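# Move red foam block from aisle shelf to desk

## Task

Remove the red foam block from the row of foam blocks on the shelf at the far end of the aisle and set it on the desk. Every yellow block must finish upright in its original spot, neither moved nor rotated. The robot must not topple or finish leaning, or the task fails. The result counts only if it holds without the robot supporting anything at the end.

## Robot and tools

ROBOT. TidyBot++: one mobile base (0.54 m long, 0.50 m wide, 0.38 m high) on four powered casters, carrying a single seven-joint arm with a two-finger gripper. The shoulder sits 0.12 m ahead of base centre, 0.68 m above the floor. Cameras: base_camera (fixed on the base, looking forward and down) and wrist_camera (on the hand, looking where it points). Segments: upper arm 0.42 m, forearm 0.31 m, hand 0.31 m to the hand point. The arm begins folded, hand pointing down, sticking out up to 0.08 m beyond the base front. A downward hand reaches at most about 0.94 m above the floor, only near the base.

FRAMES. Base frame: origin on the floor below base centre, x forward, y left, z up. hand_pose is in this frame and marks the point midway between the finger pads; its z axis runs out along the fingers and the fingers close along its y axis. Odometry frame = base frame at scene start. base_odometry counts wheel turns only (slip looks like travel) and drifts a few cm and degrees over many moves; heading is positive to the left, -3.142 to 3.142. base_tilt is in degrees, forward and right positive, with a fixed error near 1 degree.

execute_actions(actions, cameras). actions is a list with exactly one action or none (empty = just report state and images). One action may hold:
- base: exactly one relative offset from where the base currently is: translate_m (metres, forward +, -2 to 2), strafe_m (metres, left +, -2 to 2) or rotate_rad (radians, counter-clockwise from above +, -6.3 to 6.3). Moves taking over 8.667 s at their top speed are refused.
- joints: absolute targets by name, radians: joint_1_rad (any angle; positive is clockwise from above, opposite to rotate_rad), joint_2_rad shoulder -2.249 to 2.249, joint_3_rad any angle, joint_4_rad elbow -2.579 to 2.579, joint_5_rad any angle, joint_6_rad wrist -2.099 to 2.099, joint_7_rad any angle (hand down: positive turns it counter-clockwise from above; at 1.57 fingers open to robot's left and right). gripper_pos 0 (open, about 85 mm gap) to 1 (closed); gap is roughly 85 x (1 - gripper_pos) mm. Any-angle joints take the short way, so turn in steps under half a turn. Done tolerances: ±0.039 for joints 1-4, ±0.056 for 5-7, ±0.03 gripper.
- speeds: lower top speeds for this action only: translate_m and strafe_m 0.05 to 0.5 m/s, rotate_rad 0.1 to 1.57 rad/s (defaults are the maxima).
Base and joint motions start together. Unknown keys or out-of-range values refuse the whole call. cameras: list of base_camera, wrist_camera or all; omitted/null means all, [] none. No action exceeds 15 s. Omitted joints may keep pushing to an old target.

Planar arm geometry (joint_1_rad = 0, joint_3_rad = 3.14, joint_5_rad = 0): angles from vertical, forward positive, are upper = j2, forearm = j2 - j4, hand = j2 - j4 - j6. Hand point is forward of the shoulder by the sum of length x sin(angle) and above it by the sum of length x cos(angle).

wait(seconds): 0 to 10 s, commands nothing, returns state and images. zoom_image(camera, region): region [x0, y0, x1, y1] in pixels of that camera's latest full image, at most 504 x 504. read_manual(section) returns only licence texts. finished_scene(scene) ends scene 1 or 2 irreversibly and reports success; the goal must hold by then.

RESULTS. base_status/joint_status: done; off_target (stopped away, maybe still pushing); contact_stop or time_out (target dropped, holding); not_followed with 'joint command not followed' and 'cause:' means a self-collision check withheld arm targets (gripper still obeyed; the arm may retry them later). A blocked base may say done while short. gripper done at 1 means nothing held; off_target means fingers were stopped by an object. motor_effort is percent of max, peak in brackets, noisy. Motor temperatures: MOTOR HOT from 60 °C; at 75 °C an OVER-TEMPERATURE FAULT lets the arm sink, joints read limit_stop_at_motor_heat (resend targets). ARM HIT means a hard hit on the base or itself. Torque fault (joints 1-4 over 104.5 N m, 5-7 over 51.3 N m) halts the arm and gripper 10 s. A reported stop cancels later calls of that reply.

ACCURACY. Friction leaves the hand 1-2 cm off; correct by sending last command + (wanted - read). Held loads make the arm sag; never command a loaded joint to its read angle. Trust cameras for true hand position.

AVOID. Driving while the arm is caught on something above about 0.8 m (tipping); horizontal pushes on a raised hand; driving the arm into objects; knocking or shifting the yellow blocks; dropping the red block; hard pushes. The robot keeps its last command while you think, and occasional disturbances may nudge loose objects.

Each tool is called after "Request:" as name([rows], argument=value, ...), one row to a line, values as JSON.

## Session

Request:
execute_actions([
  {"joints":{"joint_6_rad":0.4}},
])

Scene clock: 1.53 s.
Motor temperatures (°C, as the motors report them): [34 32 30 29 36 35 43]
base_odometry: x=+0.000 y=+0.000 heading=+0.000 (m, m, rad; odometry frame)
base_tilt: forward=+0.9 right=+0.3 (deg)
base_status: not commanded
joint_positions: joint_1_rad=-0.046 joint_2_rad=-0.306 joint_3_rad=+3.148 joint_4_rad=-2.515 joint_5_rad=+0.030 joint_6_rad=+0.383 joint_7_rad=+1.623 gripper_pos=+0.000
joint_status: all done
motor_effort: joint_1_rad=+1(1) joint_2_rad=-7(7) joint_3_rad=+0(0) joint_4_rad=+19(18) joint_5_rad=+0(1) joint_6_rad=+8(8) joint_7_rad=+1(1) (%)
hand_pose: x=+0.5454 y=+0.0218 z=+0.8169 quat_wxyz=(+0.007, +0.790, +0.051, +0.611) (m; base frame)
pictures: base_camera, wrist_camera
camera_calibration (this result's frames):
wrist_camera: T_world_to_cam=[[0.110639, -0.993686, 0.0186282, -0.0425363], [-0.281019, -0.0492565, -0.958437, 0.985348], [0.953303, 0.100805, -0.284695, -0.152494], [0, 0, 0, 1]] pos_world=[0.426981, 0.0216393, 0.901772]
Images, in order (width x height): base_camera 644x364, wrist_camera 644x476.

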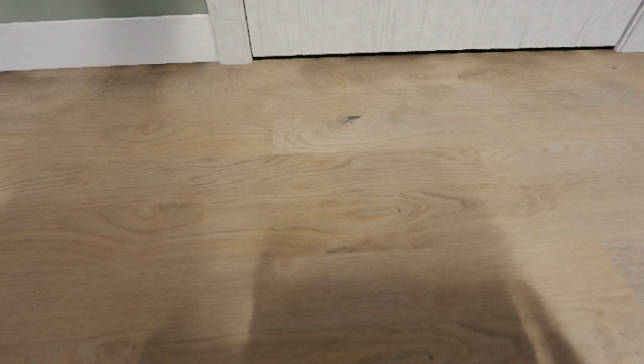

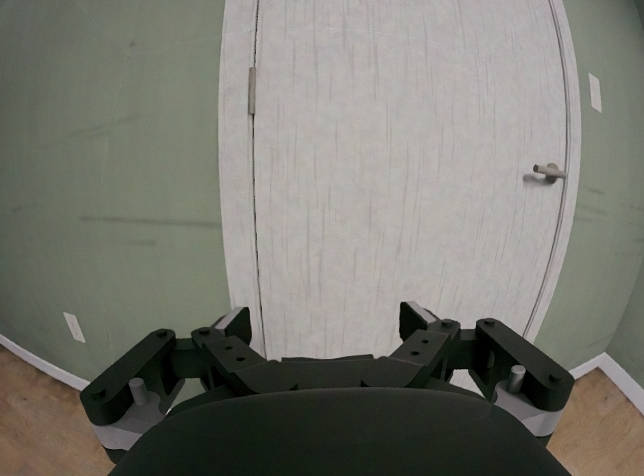

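Request:
execute_actions([
  {"base":{"rotate_rad":1.61},"joints":{"joint_1_rad":0.03,"joint_5_rad":-0.02,"joint_7_rad":1.55}},
])

Scene clock: 6.03 s.
Motor temperatures (°C, as the motors report them): [34 32 30 29 36 35 43]
base_odometry: x=+0.000 y=+0.000 heading=+1.610 (m, m, rad; odometry frame)
base_tilt: forward=+0.9 right=+0.3 (deg)
base_status: done
joint_positions: joint_1_rad=+0.015 joint_2_rad=-0.306 joint_3_rad=+3.148 joint_4_rad=-2.515 joint_5_rad=+0.017 joint_6_rad=+0.383 joint_7_rad=+1.587 gripper_pos=+0.000
joint_status: all done
motor_effort: joint_1_rad=+1(1) joint_2_rad=-7(8) joint_3_rad=+0(2) joint_4_rad=+18(18) joint_5_rad=+0(1) joint_6_rad=+8(8) joint_7_rad=+2(1) (%)
hand_pose: x=+0.5459 y=-0.0057 z=+0.8170 quat_wxyz=(+0.013, +0.791, +0.006, +0.611) (m; base frame)
pictures: base_camera, wrist_camera
camera_calibration (this result's frames):
wrist_camera: T_world_to_cam=[[0.0332431, -0.999095, -0.0265388, 0.00924468], [-0.283071, 0.0160541, -0.958965, 0.986095], [0.958523, 0.0393913, -0.282281, -0.155391], [0, 0, 0, 1]] pos_world=[0.427774, -0.000473523, 0.902012]
Images, in order (width x height): base_camera 644x364, wrist_camera 644x476.

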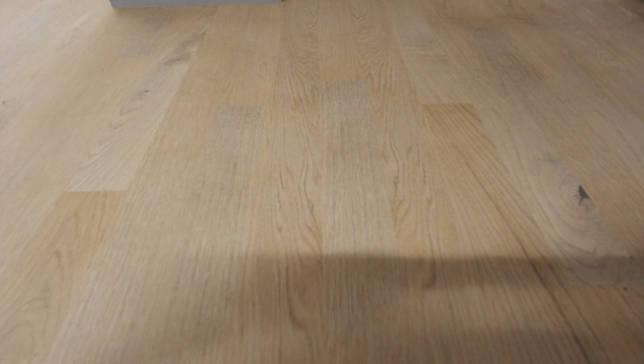

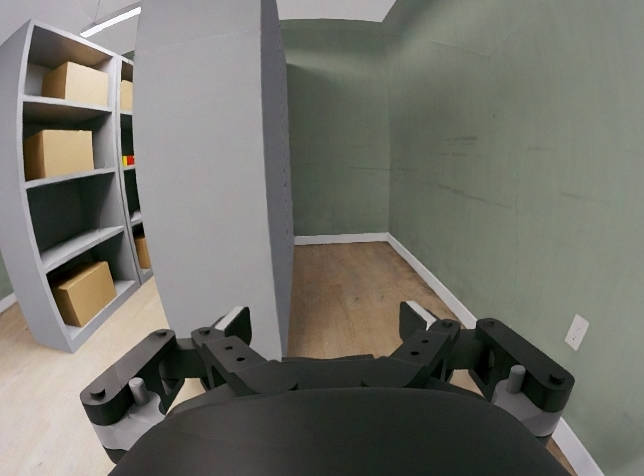

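Request:
execute_actions([
  {"base":{"rotate_rad":0.04}},
], cameras=[])

Request:
execute_actions([
  {"base":{"strafe_m":1.02}},
])

Request:
execute_actions([
  {"base":{"translate_m":0.45},"joints":{"joint_1_rad":-1.595,"joint_2_rad":-0.75,"joint_4_rad":-2.12,"joint_6_rad":-0.2,"joint_7_rad":1.535}},
], cameras=["base_camera"])

Scene clock: 10.53 s.
Motor temperatures (°C, as the motors report them): [34 32 30 29 36 35 43]
base_odometry: x=+0.000 y=+0.000 heading=+1.649 (m, m, rad; odometry frame)
base_tilt: forward=+0.9 right=+0.3 (deg)
base_status: done
joint_positions: joint_1_rad=+0.015 joint_2_rad=-0.306 joint_3_rad=+3.148 joint_4_rad=-2.515 joint_5_rad=+0.017 joint_6_rad=+0.383 joint_7_rad=+1.587 gripper_pos=+0.000
joint_status: not commanded
motor_effort: joint_1_rad=+2(2) joint_2_rad=-7(7) joint_3_rad=+0(2) joint_4_rad=+18(19) joint_5_rad=-1(1) joint_6_rad=+8(8) joint_7_rad=+1(1) (%)
hand_pose: x=+0.5459 y=-0.0057 z=+0.8170 quat_wxyz=(+0.013, +0.791, +0.006, +0.611) (m; base frame)
pictures: none
No camera images: the call's "cameras" was empty. Leave "cameras" out to get every camera's image.

Scene clock: 13.93 s.
Motor temperatures (°C, as the motors report them): [34 32 30 29 36 35 43]
base_odometry: x=-1.017 y=-0.081 heading=+1.650 (m, m, rad; odometry frame)
base_tilt: forward=+0.9 right=+0.4 (deg)
base_status: done
joint_positions: joint_1_rad=+0.015 joint_2_rad=-0.306 joint_3_rad=+3.148 joint_4_rad=-2.515 joint_5_rad=+0.017 joint_6_rad=+0.383 joint_7_rad=+1.587 gripper_pos=+0.000
joint_status: not commanded
motor_effort: joint_1_rad=+1(0) joint_2_rad=-7(7) joint_3_rad=+0(2) joint_4_rad=+18(18) joint_5_rad=-1(0) joint_6_rad=+8(8) joint_7_rad=+1(1) (%)
hand_pose: x=+0.5459 y=-0.0057 z=+0.8170 quat_wxyz=(+0.013, +0.791, +0.006, +0.611) (m; base frame)
pictures: base_camera, wrist_camera
camera_calibration (this result's frames):
wrist_camera: T_world_to_cam=[[0.0331505, -0.999098, -0.0265505, 0.00926736], [-0.283069, 0.0160917, -0.958965, 0.986095], [0.958526, 0.0393057, -0.28228, -0.155392], [0, 0, 0, 1]] pos_world=[0.427773, -0.000501092, 0.902012]
Images, in order (width x height): base_camera 644x364, wrist_camera 644x476.

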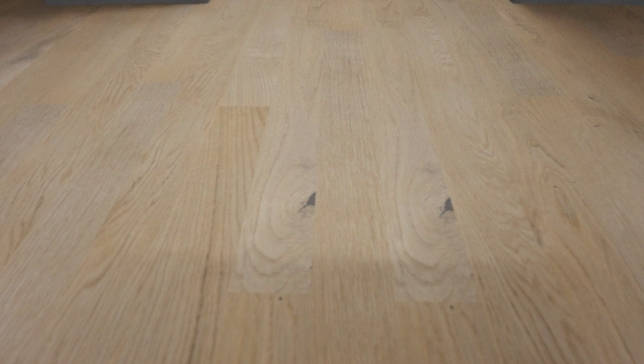

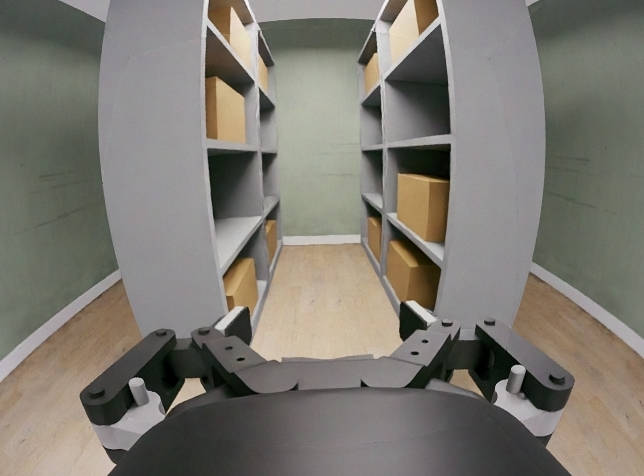

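Scene clock: 16.77 s.
Motor temperatures (°C, as the motors report them): [34 32 30 29 36 35 43]
base_odometry: x=-1.053 y=+0.367 heading=+1.651 (m, m, rad; odometry frame)
base_tilt: forward=+0.9 right=+0.3 (deg)
base_status: done
joint_positions: joint_1_rad=-1.572 joint_2_rad=-0.734 joint_3_rad=+3.148 joint_4_rad=-2.133 joint_5_rad=+0.017 joint_6_rad=-0.163 joint_7_rad=+1.575 gripper_pos=+0.000
joint_status: all done
motor_effort: joint_1_rad=+1(0) joint_2_rad=+3(7) joint_3_rad=+1(1) joint_4_rad=+22(22) joint_5_rad=-1(1) joint_6_rad=+8(8) joint_7_rad=+1(0) (%)
hand_pose: x=+0.1212 y=+0.3391 z=+1.0512 quat_wxyz=(-0.496, +0.495, +0.500, +0.508) (m; base frame)
pictures: base_camera
Images, in order (width x height): base_camera 644x364.

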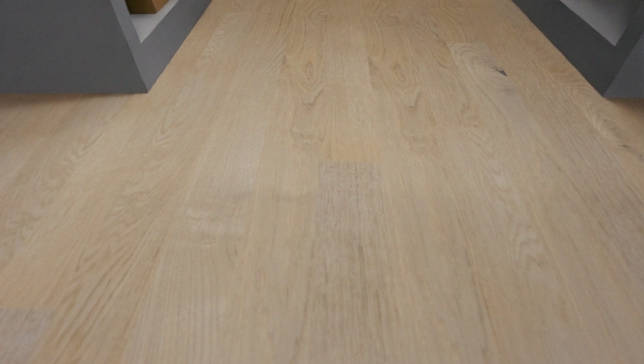

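Request:
execute_actions([
  {"base":{"strafe_m":-0.08}},
], cameras=[])

Request:
execute_actions([
  {"base":{"translate_m":0.9}},
], cameras=["base_camera"])

Request:
execute_actions([
  {"base":{"translate_m":0.95}},
])

Scene clock: 20.93 s.
Motor temperatures (°C, as the motors report them): [34 32 30 29 36 35 43]
base_odometry: x=-0.973 y=+0.374 heading=+1.651 (m, m, rad; odometry frame)
base_tilt: forward=+0.9 right=+0.4 (deg)
base_status: done
joint_positions: joint_1_rad=-1.572 joint_2_rad=-0.748 joint_3_rad=+3.148 joint_4_rad=-2.131 joint_5_rad=+0.017 joint_6_rad=-0.165 joint_7_rad=+1.575 gripper_pos=+0.000
joint_status: not commanded
motor_effort: joint_1_rad=+2(1) joint_2_rad=+3(6) joint_3_rad=+0(1) joint_4_rad=+21(22) joint_5_rad=+0(1) joint_6_rad=+8(8) joint_7_rad=+1(1) (%)
hand_pose: x=+0.1212 y=+0.3339 z=+1.0564 quat_wxyz=(-0.500, +0.491, +0.497, +0.512) (m; base frame)
pictures: none
No camera images: the call's "cameras" was empty. Leave "cameras" out to get every camera's image.

Scene clock: 24.10 s.
Motor temperatures (°C, as the motors report them): [34 32 30 29 36 35 43]
base_odometry: x=-1.045 y=+1.271 heading=+1.651 (m, m, rad; odometry frame)
base_tilt: forward=+1.0 right=+0.3 (deg)
base_status: done
joint_positions: joint_1_rad=-1.572 joint_2_rad=-0.748 joint_3_rad=+3.148 joint_4_rad=-2.130 joint_5_rad=+0.017 joint_6_rad=-0.165 joint_7_rad=+1.575 gripper_pos=+0.000
joint_status: not commanded
motor_effort: joint_1_rad=+2(0) joint_2_rad=+3(4) joint_3_rad=+1(3) joint_4_rad=+22(22) joint_5_rad=-1(0) joint_6_rad=+8(8) joint_7_rad=+1(1) (%)
hand_pose: x=+0.1211 y=+0.3338 z=+1.0565 quat_wxyz=(-0.500, +0.491, +0.497, +0.512) (m; base frame)
pictures: base_camera
Images, in order (width x height): base_camera 644x364.

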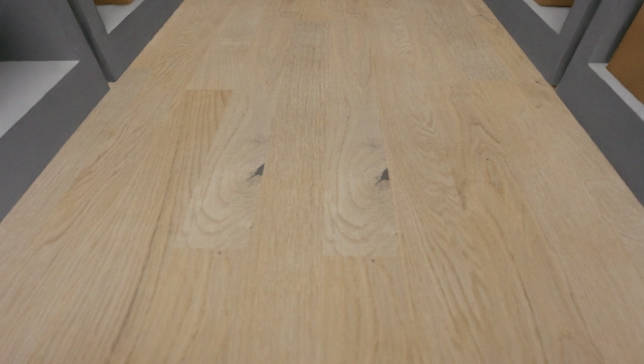

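Scene clock: 27.37 s.
Motor temperatures (°C, as the motors report them): [34 32 30 29 36 35 43]
base_odometry: x=-1.120 y=+2.218 heading=+1.651 (m, m, rad; odometry frame)
base_tilt: forward=+1.0 right=+0.3 (deg)
base_status: done
joint_positions: joint_1_rad=-1.573 joint_2_rad=-0.748 joint_3_rad=+3.148 joint_4_rad=-2.130 joint_5_rad=+0.017 joint_6_rad=-0.165 joint_7_rad=+1.575 gripper_pos=+0.000
joint_status: not commanded
motor_effort: joint_1_rad=+1(1) joint_2_rad=+3(5) joint_3_rad=+0(2) joint_4_rad=+21(22) joint_5_rad=+0(1) joint_6_rad=+8(8) joint_7_rad=+1(1) (%)
hand_pose: x=+0.1210 y=+0.3338 z=+1.0565 quat_wxyz=(-0.500, +0.491, +0.497, +0.512) (m; base frame)
pictures: base_camera, wrist_camera
camera_calibration (this result's frames):
wrist_camera: T_world_to_cam=[[0.998602, 0.0468249, -0.0245247, -0.0991693], [-0.0241592, -0.00835761, -0.999673, 1.10989], [-0.0470146, 0.998868, -0.00721468, -0.183133], [0, 0, 0, 1]] pos_world=[0.117235, 0.196845, 1.10577]
Images, in order (width x height): base_camera 644x364, wrist_camera 644x476.

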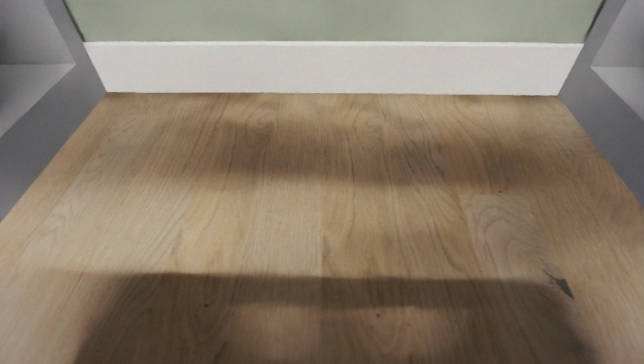

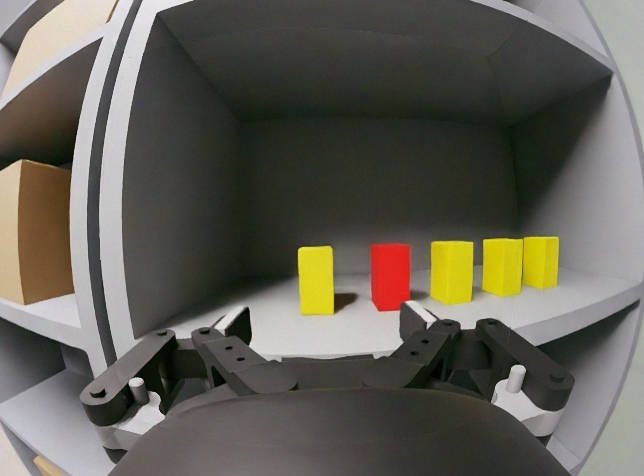

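Request:
execute_actions([
  {"base":{"translate_m":0.09},"joints":{"joint_2_rad":-0.41,"joint_4_rad":-2.0,"joint_6_rad":0.06,"gripper_pos":0.25}},
], cameras=["wrist_camera"])

Request:
execute_actions([
  {"base":{"strafe_m":0.05},"speeds":{"strafe_m":0.1}},
], cameras=["wrist_camera"])

Scene clock: 31.73 s.
Motor temperatures (°C, as the motors report them): [34 32 30 29 36 35 43]
base_odometry: x=-1.127 y=+2.308 heading=+1.651 (m, m, rad; odometry frame)
base_tilt: forward=+1.0 right=+0.3 (deg)
base_status: done
joint_positions: joint_1_rad=-1.573 joint_2_rad=-0.416 joint_3_rad=+3.148 joint_4_rad=-2.014 joint_5_rad=+0.017 joint_6_rad=+0.024 joint_7_rad=+1.575 gripper_pos=+0.250
joint_status: all done
motor_effort: joint_1_rad=+1(0) joint_2_rad=-7(9) joint_3_rad=+0(3) joint_4_rad=+21(23) joint_5_rad=-1(1) joint_6_rad=+8(8) joint_7_rad=+1(1) (%)
hand_pose: x=+0.1202 y=+0.4557 z=+1.0566 quat_wxyz=(-0.493, +0.497, +0.505, +0.504) (m; base frame)
pictures: wrist_camera
camera_calibration (this result's frames):
wrist_camera: T_world_to_cam=[[0.998542, 0.0483728, -0.0239753, -0.105336], [-0.0222437, -0.0360222, -0.999103, 1.12282], [-0.049193, 0.99818, -0.0348936, -0.275026], [0, 0, 0, 1]] pos_world=[0.116629, 0.320067, 1.10969]
Images, in order (width x height): wrist_camera 644x476.

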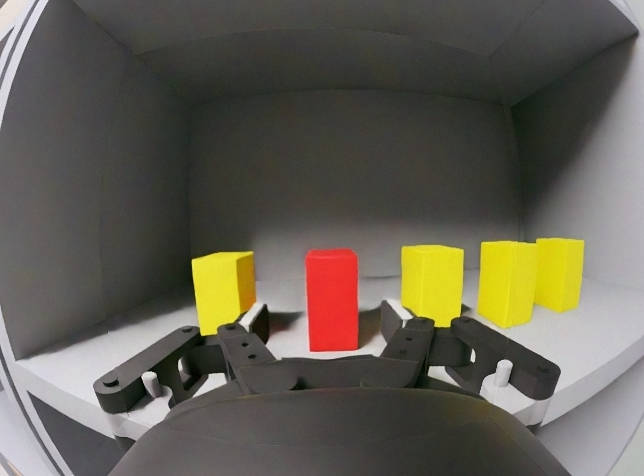

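Scene clock: 32.80 s.
Motor temperatures (°C, as the motors report them): [34 32 30 29 36 35 43]
base_odometry: x=-1.177 y=+2.305 heading=+1.650 (m, m, rad; odometry frame)
base_tilt: forward=+1.0 right=+0.3 (deg)
base_status: done
joint_positions: joint_1_rad=-1.573 joint_2_rad=-0.413 joint_3_rad=+3.148 joint_4_rad=-2.013 joint_5_rad=+0.017 joint_6_rad=+0.025 joint_7_rad=+1.575 gripper_pos=+0.250
joint_status: not commanded
motor_effort: joint_1_rad=+1(1) joint_2_rad=-7(10) joint_3_rad=+0(1) joint_4_rad=+22(22) joint_5_rad=-1(1) joint_6_rad=+8(8) joint_7_rad=+1(1) (%)
hand_pose: x=+0.1202 y=+0.4568 z=+1.0566 quat_wxyz=(-0.493, +0.497, +0.505, +0.504) (m; base frame)
pictures: wrist_camera
camera_calibration (this result's frames):
wrist_camera: T_world_to_cam=[[0.998539, 0.0484239, -0.023979, -0.105384], [-0.0222268, -0.0364042, -0.99909, 1.12296], [-0.0492528, 0.998163, -0.0352747, -0.275721], [0, 0, 0, 1]] pos_world=[0.116609, 0.321198, 1.10968]
Images, in order (width x height): wrist_camera 644x476.

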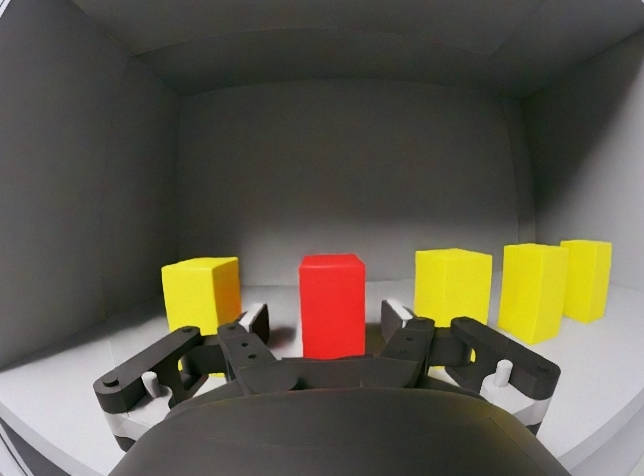

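Block is ~6 mm right.

Request:
execute_actions([
  {"base":{"translate_m":0.007}},
], cameras=[])

Request:
execute_actions([
  {"base":{"strafe_m":0.05},"speeds":{"strafe_m":0.1},"joints":{"gripper_pos":0.3}},
], cameras=["wrist_camera"])

Request:
execute_actions([
  {"joints":{"gripper_pos":1}},
], cameras=[])

Request:
execute_actions([
  {"joints":{"joint_4_rad":-1.95}},
], cameras=[])

Request:
execute_actions([
  {"base":{"strafe_m":-0.11},"speeds":{"strafe_m":0.15},"joints":{"joint_2_rad":-0.75,"joint_4_rad":-2.1,"joint_6_rad":-0.2}},
])

Request:
execute_actions([
  {"joints":{"joint_1_rad":-3.14}},
], cameras=[])

Request:
execute_actions([
  {"base":{"translate_m":-2},"joints":{"joint_2_rad":-0.2,"joint_4_rad":-1.65,"joint_6_rad":-0.1}},
])

Scene clock: 38.40 s.
Motor temperatures (°C, as the motors report them): [34 32 30 29 36 35 43]
base_odometry: x=-1.178 y=+2.311 heading=+1.650 (m, m, rad; odometry frame)
base_tilt: forward=+0.9 right=+0.4 (deg)
base_status: done
joint_positions: joint_1_rad=-1.573 joint_2_rad=-0.413 joint_3_rad=+3.148 joint_4_rad=-2.012 joint_5_rad=+0.017 joint_6_rad=+0.025 joint_7_rad=+1.575 gripper_pos=+0.250
joint_status: not commanded
motor_effort: joint_1_rad=+1(3) joint_2_rad=-6(8) joint_3_rad=+0(3) joint_4_rad=+22(22) joint_5_rad=-1(1) joint_6_rad=+8(8) joint_7_rad=+1(1) (%)
hand_pose: x=+0.1198 y=+0.4568 z=+1.0570 quat_wxyz=(-0.494, +0.497, +0.505, +0.504) (m; base frame)
pictures: none
No camera images: the call's "cameras" was empty. Leave "cameras" out to get every camera's image.

Scene clock: 39.47 s.
Motor temperatures (°C, as the motors report them): [34 32 30 29 36 35 43]
base_odometry: x=-1.228 y=+2.308 heading=+1.650 (m, m, rad; odometry frame)
base_tilt: forward=+0.9 right=+0.3 (deg)
base_status: done
joint_positions: joint_1_rad=-1.573 joint_2_rad=-0.411 joint_3_rad=+3.148 joint_4_rad=-2.012 joint_5_rad=+0.017 joint_6_rad=+0.025 joint_7_rad=+1.575 gripper_pos=+0.300
joint_status: all done
motor_effort: joint_1_rad=+1(1) joint_2_rad=-7(10) joint_3_rad=+0(2) joint_4_rad=+22(22) joint_5_rad=-1(1) joint_6_rad=+8(8) joint_7_rad=+1(1) (%)
hand_pose: x=+0.1198 y=+0.4576 z=+1.0566 quat_wxyz=(-0.493, +0.497, +0.505, +0.504) (m; base frame)
pictures: wrist_camera
camera_calibration (this result's frames):
wrist_camera: T_world_to_cam=[[0.998503, 0.049177, -0.0239467, -0.105434], [-0.0221621, -0.0365199, -0.999087, 1.12308], [-0.0500066, 0.998122, -0.0353753, -0.276311], [0, 0, 0, 1]] pos_world=[0.116349, 0.321991, 1.10976]
Images, in order (width x height): wrist_camera 644x476.

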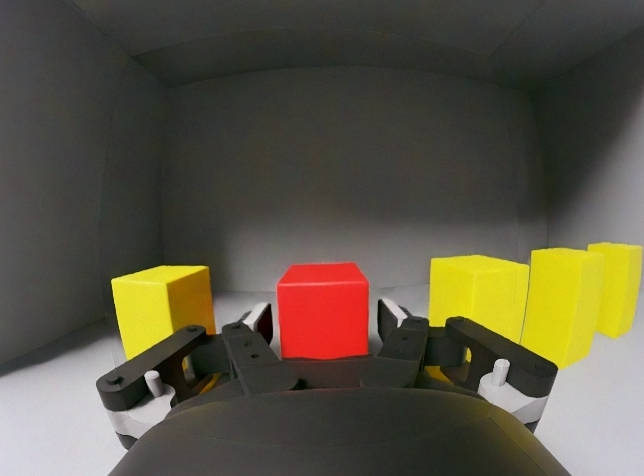

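Scene clock: 40.40 s.
Motor temperatures (°C, as the motors report them): [34 32 30 29 36 35 43]
base_odometry: x=-1.228 y=+2.308 heading=+1.650 (m, m, rad; odometry frame)
base_tilt: forward=+0.9 right=+0.3 (deg)
base_status: not commanded
joint_positions: joint_1_rad=-1.573 joint_2_rad=-0.411 joint_3_rad=+3.148 joint_4_rad=-2.012 joint_5_rad=+0.017 joint_6_rad=+0.025 joint_7_rad=+1.575 gripper_pos=+0.570
joint_status: gripper_pos off_target (ended at +0.570, target +1.000)
motor_effort: joint_1_rad=+1(1) joint_2_rad=-7(7) joint_3_rad=+0(0) joint_4_rad=+21(23) joint_5_rad=+0(1) joint_6_rad=+8(8) joint_7_rad=+1(1) (%)
hand_pose: x=+0.1198 y=+0.4576 z=+1.0566 quat_wxyz=(-0.493, +0.497, +0.505, +0.504) (m; base frame)
pictures: none
No camera images: the call's "cameras" was empty. Leave "cameras" out to get every camera's image.

Scene clock: 41.17 s.
Motor temperatures (°C, as the motors report them): [34 32 30 29 36 35 43]
base_odometry: x=-1.228 y=+2.308 heading=+1.650 (m, m, rad; odometry frame)
base_tilt: forward=+1.0 right=+0.3 (deg)
base_status: not commanded
joint_positions: joint_1_rad=-1.573 joint_2_rad=-0.411 joint_3_rad=+3.148 joint_4_rad=-1.959 joint_5_rad=+0.017 joint_6_rad=+0.025 joint_7_rad=+1.575 gripper_pos=+0.570
joint_status: all done
motor_effort: joint_1_rad=+1(1) joint_2_rad=-7(8) joint_3_rad=+0(0) joint_4_rad=+22(25) joint_5_rad=+0(0) joint_6_rad=+9(9) joint_7_rad=+1(1) (%)
hand_pose: x=+0.1199 y=+0.4573 z=+1.0895 quat_wxyz=(-0.506, +0.484, +0.492, +0.517) (m; base frame)
pictures: none
No camera images: the call's "cameras" was empty. Leave "cameras" out to get every camera's image.

Scene clock: 42.73 s.
Motor temperatures (°C, as the motors report them): [34 32 30 29 36 35 43]
base_odometry: x=-1.118 y=+2.317 heading=+1.651 (m, m, rad; odometry frame)
base_tilt: forward=+0.9 right=+0.3 (deg)
base_status: done
joint_positions: joint_1_rad=-1.574 joint_2_rad=-0.750 joint_3_rad=+3.148 joint_4_rad=-2.089 joint_5_rad=+0.017 joint_6_rad=-0.167 joint_7_rad=+1.575 gripper_pos=+0.570
joint_status: all done
motor_effort: joint_1_rad=+2(0) joint_2_rad=+3(11) joint_3_rad=+0(1) joint_4_rad=+22(24) joint_5_rad=-1(1) joint_6_rad=+8(9) joint_7_rad=+1(2) (%)
hand_pose: x=+0.1207 y=+0.3300 z=+1.0817 quat_wxyz=(-0.510, +0.481, +0.487, +0.521) (m; base frame)
pictures: base_camera, wrist_camera
camera_calibration (this result's frames):
wrist_camera: T_world_to_cam=[[0.998549, 0.0489309, -0.0224939, -0.1009], [-0.0240866, 0.0322065, -0.999191, 1.12114], [-0.0481668, 0.998283, 0.0333384, -0.222632], [0, 0, 0, 1]] pos_world=[0.117034, 0.191079, 1.12538]
Images, in order (width x height): base_camera 644x364, wrist_camera 644x476.

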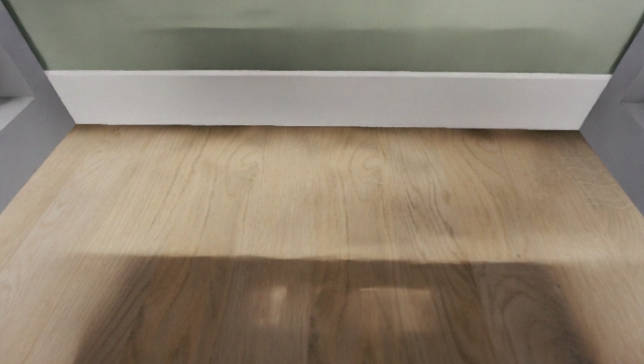

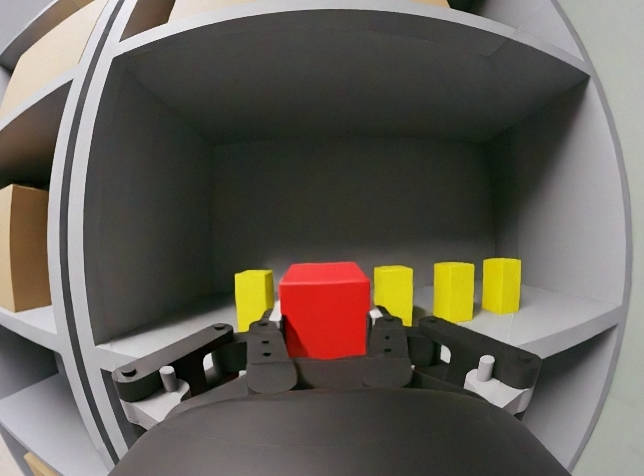

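Scene clock: 45.50 s.
Motor temperatures (°C, as the motors report them): [34 32 30 29 36 35 43]
base_odometry: x=-1.118 y=+2.317 heading=+1.651 (m, m, rad; odometry frame)
base_tilt: forward=+0.9 right=+0.4 (deg)
base_status: not commanded
joint_positions: joint_1_rad=-3.117 joint_2_rad=-0.750 joint_3_rad=+3.148 joint_4_rad=-2.089 joint_5_rad=+0.017 joint_6_rad=-0.167 joint_7_rad=+1.575 gripper_pos=+0.570
joint_status: all done
motor_effort: joint_1_rad=+1(2) joint_2_rad=+3(3) joint_3_rad=+1(1) joint_4_rad=+22(22) joint_5_rad=-1(1) joint_6_rad=+8(8) joint_7_rad=+1(1) (%)
hand_pose: x=-0.2108 y=+0.0108 z=+1.0817 quat_wxyz=(-0.729, +0.005, +0.684, +0.018) (m; base frame)
pictures: none
No camera images: the call's "cameras" was empty. Leave "cameras" out to get every camera's image.

Scene clock: 50.87 s.
Motor temperatures (°C, as the motors report them): [34 32 30 29 36 35 43]
base_odometry: x=-0.958 y=+0.323 heading=+1.651 (m, m, rad; odometry frame)
base_tilt: forward=+0.9 right=+0.3 (deg)
base_status: done
joint_positions: joint_1_rad=-3.117 joint_2_rad=-0.197 joint_3_rad=+3.148 joint_4_rad=-1.665 joint_5_rad=+0.017 joint_6_rad=-0.137 joint_7_rad=+1.575 gripper_pos=+0.570
joint_status: all done
motor_effort: joint_1_rad=+1(1) joint_2_rad=-14(19) joint_3_rad=+0(2) joint_4_rad=+23(23) joint_5_rad=-1(1) joint_6_rad=+8(8) joint_7_rad=+1(1) (%)
hand_pose: x=-0.4225 y=+0.0163 z=+1.1157 quat_wxyz=(-0.694, +0.004, +0.719, +0.018) (m; base frame)
pictures: base_camera, wrist_camera
camera_calibration (this result's frames):
wrist_camera: T_world_to_cam=[[-0.0185072, 0.999533, -0.0243258, 0.0144451], [0.0661023, -0.0230535, -0.997547, 1.18929], [-0.997641, -0.0200698, -0.0656448, -0.210894], [0, 0, 0, 1]] pos_world=[-0.288743, 0.00874625, 1.17287]
Images, in order (width x height): base_camera 644x364, wrist_camera 644x476.

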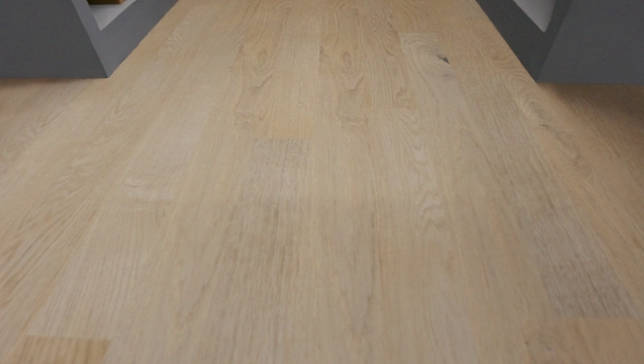

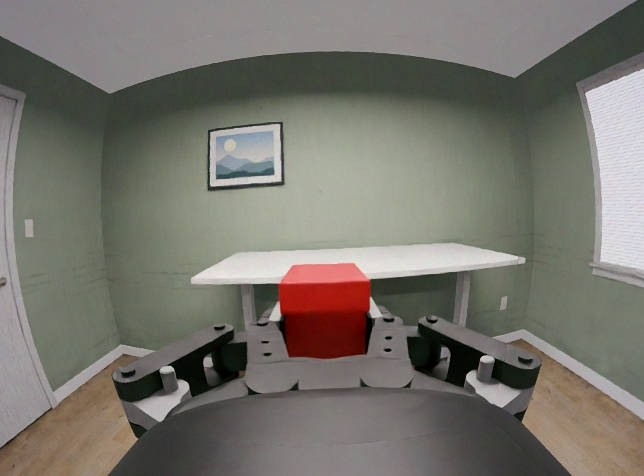

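Similar layout; the block is held about 1 cm lower.

Request:
execute_actions([
  {"base":{"translate_m":-1.13}},
], cameras=["wrist_camera"])

Request:
execute_actions([
  {"joints":{"joint_4_rad":-1.95,"joint_6_rad":0.2}},
], cameras=["wrist_camera"])

Scene clock: 56.23 s.
Motor temperatures (°C, as the motors report them): [34 32 30 29 36 35 43]
base_odometry: x=-0.867 y=-0.803 heading=+1.651 (m, m, rad; odometry frame)
base_tilt: forward=+1.0 right=+0.3 (deg)
base_status: done
joint_positions: joint_1_rad=-3.117 joint_2_rad=-0.197 joint_3_rad=+3.148 joint_4_rad=-1.663 joint_5_rad=+0.017 joint_6_rad=-0.136 joint_7_rad=+1.575 gripper_pos=+0.570
joint_status: not commanded
motor_effort: joint_1_rad=+1(1) joint_2_rad=-14(17) joint_3_rad=+0(2) joint_4_rad=+23(22) joint_5_rad=-1(1) joint_6_rad=+9(9) joint_7_rad=+1(1) (%)
hand_pose: x=-0.4223 y=+0.0163 z=+1.1173 quat_wxyz=(-0.696, +0.004, +0.718, +0.018) (m; base frame)
pictures: wrist_camera
camera_calibration (this result's frames):
wrist_camera: T_world_to_cam=[[-0.0186217, 0.999534, -0.0241668, 0.0142804], [0.0628596, -0.0229528, -0.997758, 1.1898], [-0.997849, -0.0200991, -0.0624029, -0.214359], [0, 0, 0, 1]] pos_world=[-0.288422, 0.00872694, 1.1741]
Images, in order (width x height): wrist_camera 644x476.

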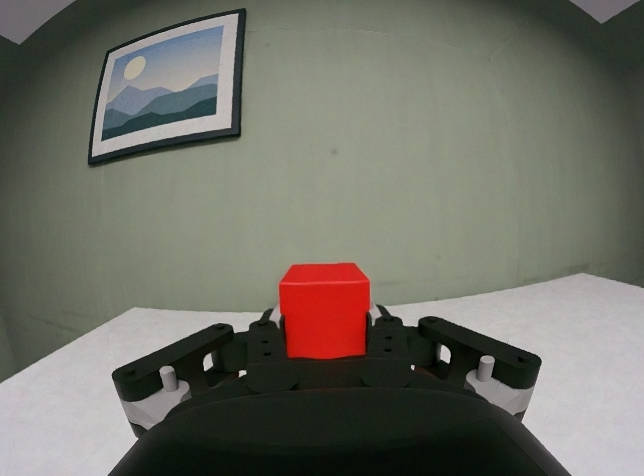

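Scene clock: 57.63 s.
Motor temperatures (°C, as the motors report them): [34 32 30 29 36 35 43]
base_odometry: x=-0.867 y=-0.803 heading=+1.651 (m, m, rad; odometry frame)
base_tilt: forward=+0.9 right=+0.3 (deg)
base_status: not commanded
joint_positions: joint_1_rad=-3.117 joint_2_rad=-0.197 joint_3_rad=+3.148 joint_4_rad=-1.946 joint_5_rad=+0.017 joint_6_rad=+0.161 joint_7_rad=+1.575 gripper_pos=+0.570
joint_status: all done
motor_effort: joint_1_rad=+1(2) joint_2_rad=-14(15) joint_3_rad=+0(0) joint_4_rad=+22(23) joint_5_rad=-1(0) joint_6_rad=+8(9) joint_7_rad=+1(1) (%)
hand_pose: x=-0.4192 y=+0.0145 z=+1.0331 quat_wxyz=(-0.701, +0.003, +0.713, +0.017) (m; base frame)
pictures: wrist_camera
camera_calibration (this result's frames):
wrist_camera: T_world_to_cam=[[-0.0240316, 0.999432, -0.0236376, 0.0112718], [0.0490726, -0.0224367, -0.998543, 1.10049], [-0.998506, -0.0251565, -0.0485055, -0.231099], [0, 0, 0, 1]] pos_world=[-0.284487, 0.00761225, 1.08794]
Images, in order (width x height): wrist_camera 644x476.

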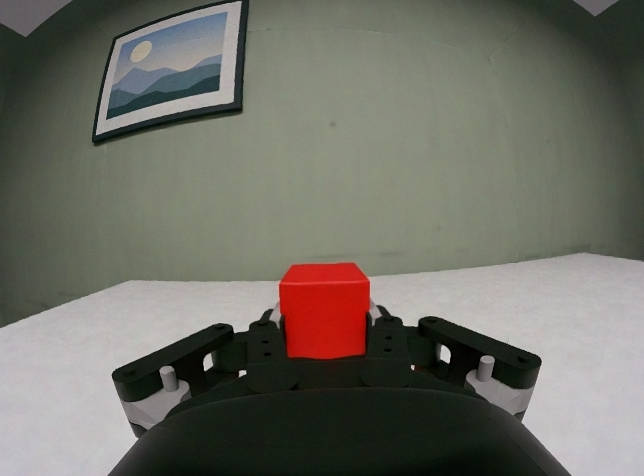

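Request:
execute_actions([
  {"joints":{"joint_4_rad":-1.99}},
], cameras=[])

Request:
execute_actions([
  {"joints":{"gripper_pos":0}},
], cameras=[])

Request:
execute_actions([
  {"base":{"translate_m":0.15}},
], cameras=["wrist_camera"])

Request:
finished_scene(scene=2)

Scene clock: 61.00 s.
Motor temperatures (°C, as the motors report them): [34 32 30 29 36 35 43]
base_odometry: x=-0.867 y=-0.803 heading=+1.651 (m, m, rad; odometry frame)
base_tilt: forward=+0.9 right=+0.3 (deg)
base_status: not commanded
joint_positions: joint_1_rad=-3.117 joint_2_rad=-0.198 joint_3_rad=+3.148 joint_4_rad=-1.979 joint_5_rad=+0.017 joint_6_rad=+0.171 joint_7_rad=+1.575 gripper_pos=+0.570
joint_status: all done
motor_effort: joint_1_rad=+1(1) joint_2_rad=-12(14) joint_3_rad=+0(0) joint_4_rad=+21(22) joint_5_rad=+0(0) joint_6_rad=+6(8) joint_7_rad=+1(1) (%)
hand_pose: x=-0.4166 y=+0.0143 z=+1.0169 quat_wxyz=(-0.693, +0.003, +0.721, +0.016) (m; base frame)
pictures: none
No camera images: the call's "cameras" was empty. Leave "cameras" out to get every camera's image.

Scene clock: 62.10 s.
Motor temperatures (°C, as the motors report them): [34 32 30 29 36 35 43]
base_odometry: x=-0.867 y=-0.803 heading=+1.651 (m, m, rad; odometry frame)
base_tilt: forward=+0.9 right=+0.3 (deg)
base_status: not commanded
joint_positions: joint_1_rad=-3.117 joint_2_rad=-0.198 joint_3_rad=+3.148 joint_4_rad=-1.981 joint_5_rad=+0.017 joint_6_rad=+0.171 joint_7_rad=+1.575 gripper_pos=+0.000
joint_status: all done
motor_effort: joint_1_rad=+1(1) joint_2_rad=-14(14) joint_3_rad=+0(0) joint_4_rad=+22(22) joint_5_rad=+0(1) joint_6_rad=+8(8) joint_7_rad=+1(1) (%)
hand_pose: x=-0.4164 y=+0.0143 z=+1.0157 quat_wxyz=(-0.692, +0.003, +0.721, +0.016) (m; base frame)
pictures: none
No camera images: the call's "cameras" was empty. Leave "cameras" out to get every camera's image.

Scene clock: 63.57 s.
Motor temperatures (°C, as the motors report them): [34 32 30 29 36 35 43]
base_odometry: x=-0.879 y=-0.654 heading=+1.651 (m, m, rad; odometry frame)
base_tilt: forward=+0.9 right=+0.3 (deg)
base_status: done
joint_positions: joint_1_rad=-3.120 joint_2_rad=-0.203 joint_3_rad=+3.148 joint_4_rad=-1.981 joint_5_rad=+0.017 joint_6_rad=+0.171 joint_7_rad=+1.575 gripper_pos=+0.000
joint_status: not commanded
motor_effort: joint_1_rad=+1(0) joint_2_rad=-14(16) joint_3_rad=+0(2) joint_4_rad=+21(22) joint_5_rad=-1(1) joint_6_rad=+8(8) joint_7_rad=+1(1) (%)
hand_pose: x=-0.4147 y=+0.0131 z=+1.0180 quat_wxyz=(-0.694, +0.002, +0.720, +0.016) (m; base frame)
pictures: wrist_camera
camera_calibration (this result's frames):
wrist_camera: T_world_to_cam=[[-0.0260054, 0.999356, -0.0247224, 0.0126922], [0.0673135, -0.0229241, -0.997468, 1.09163], [-0.997393, -0.0276037, -0.066674, -0.208407], [0, 0, 0, 1]] pos_world=[-0.281015, 0.00658785, 1.07529]
Images, in order (width x height): wrist_camera 644x476.

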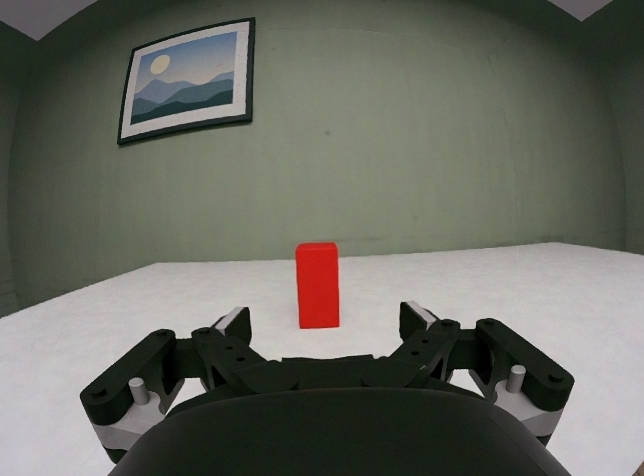

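The scene is finished: the task was done.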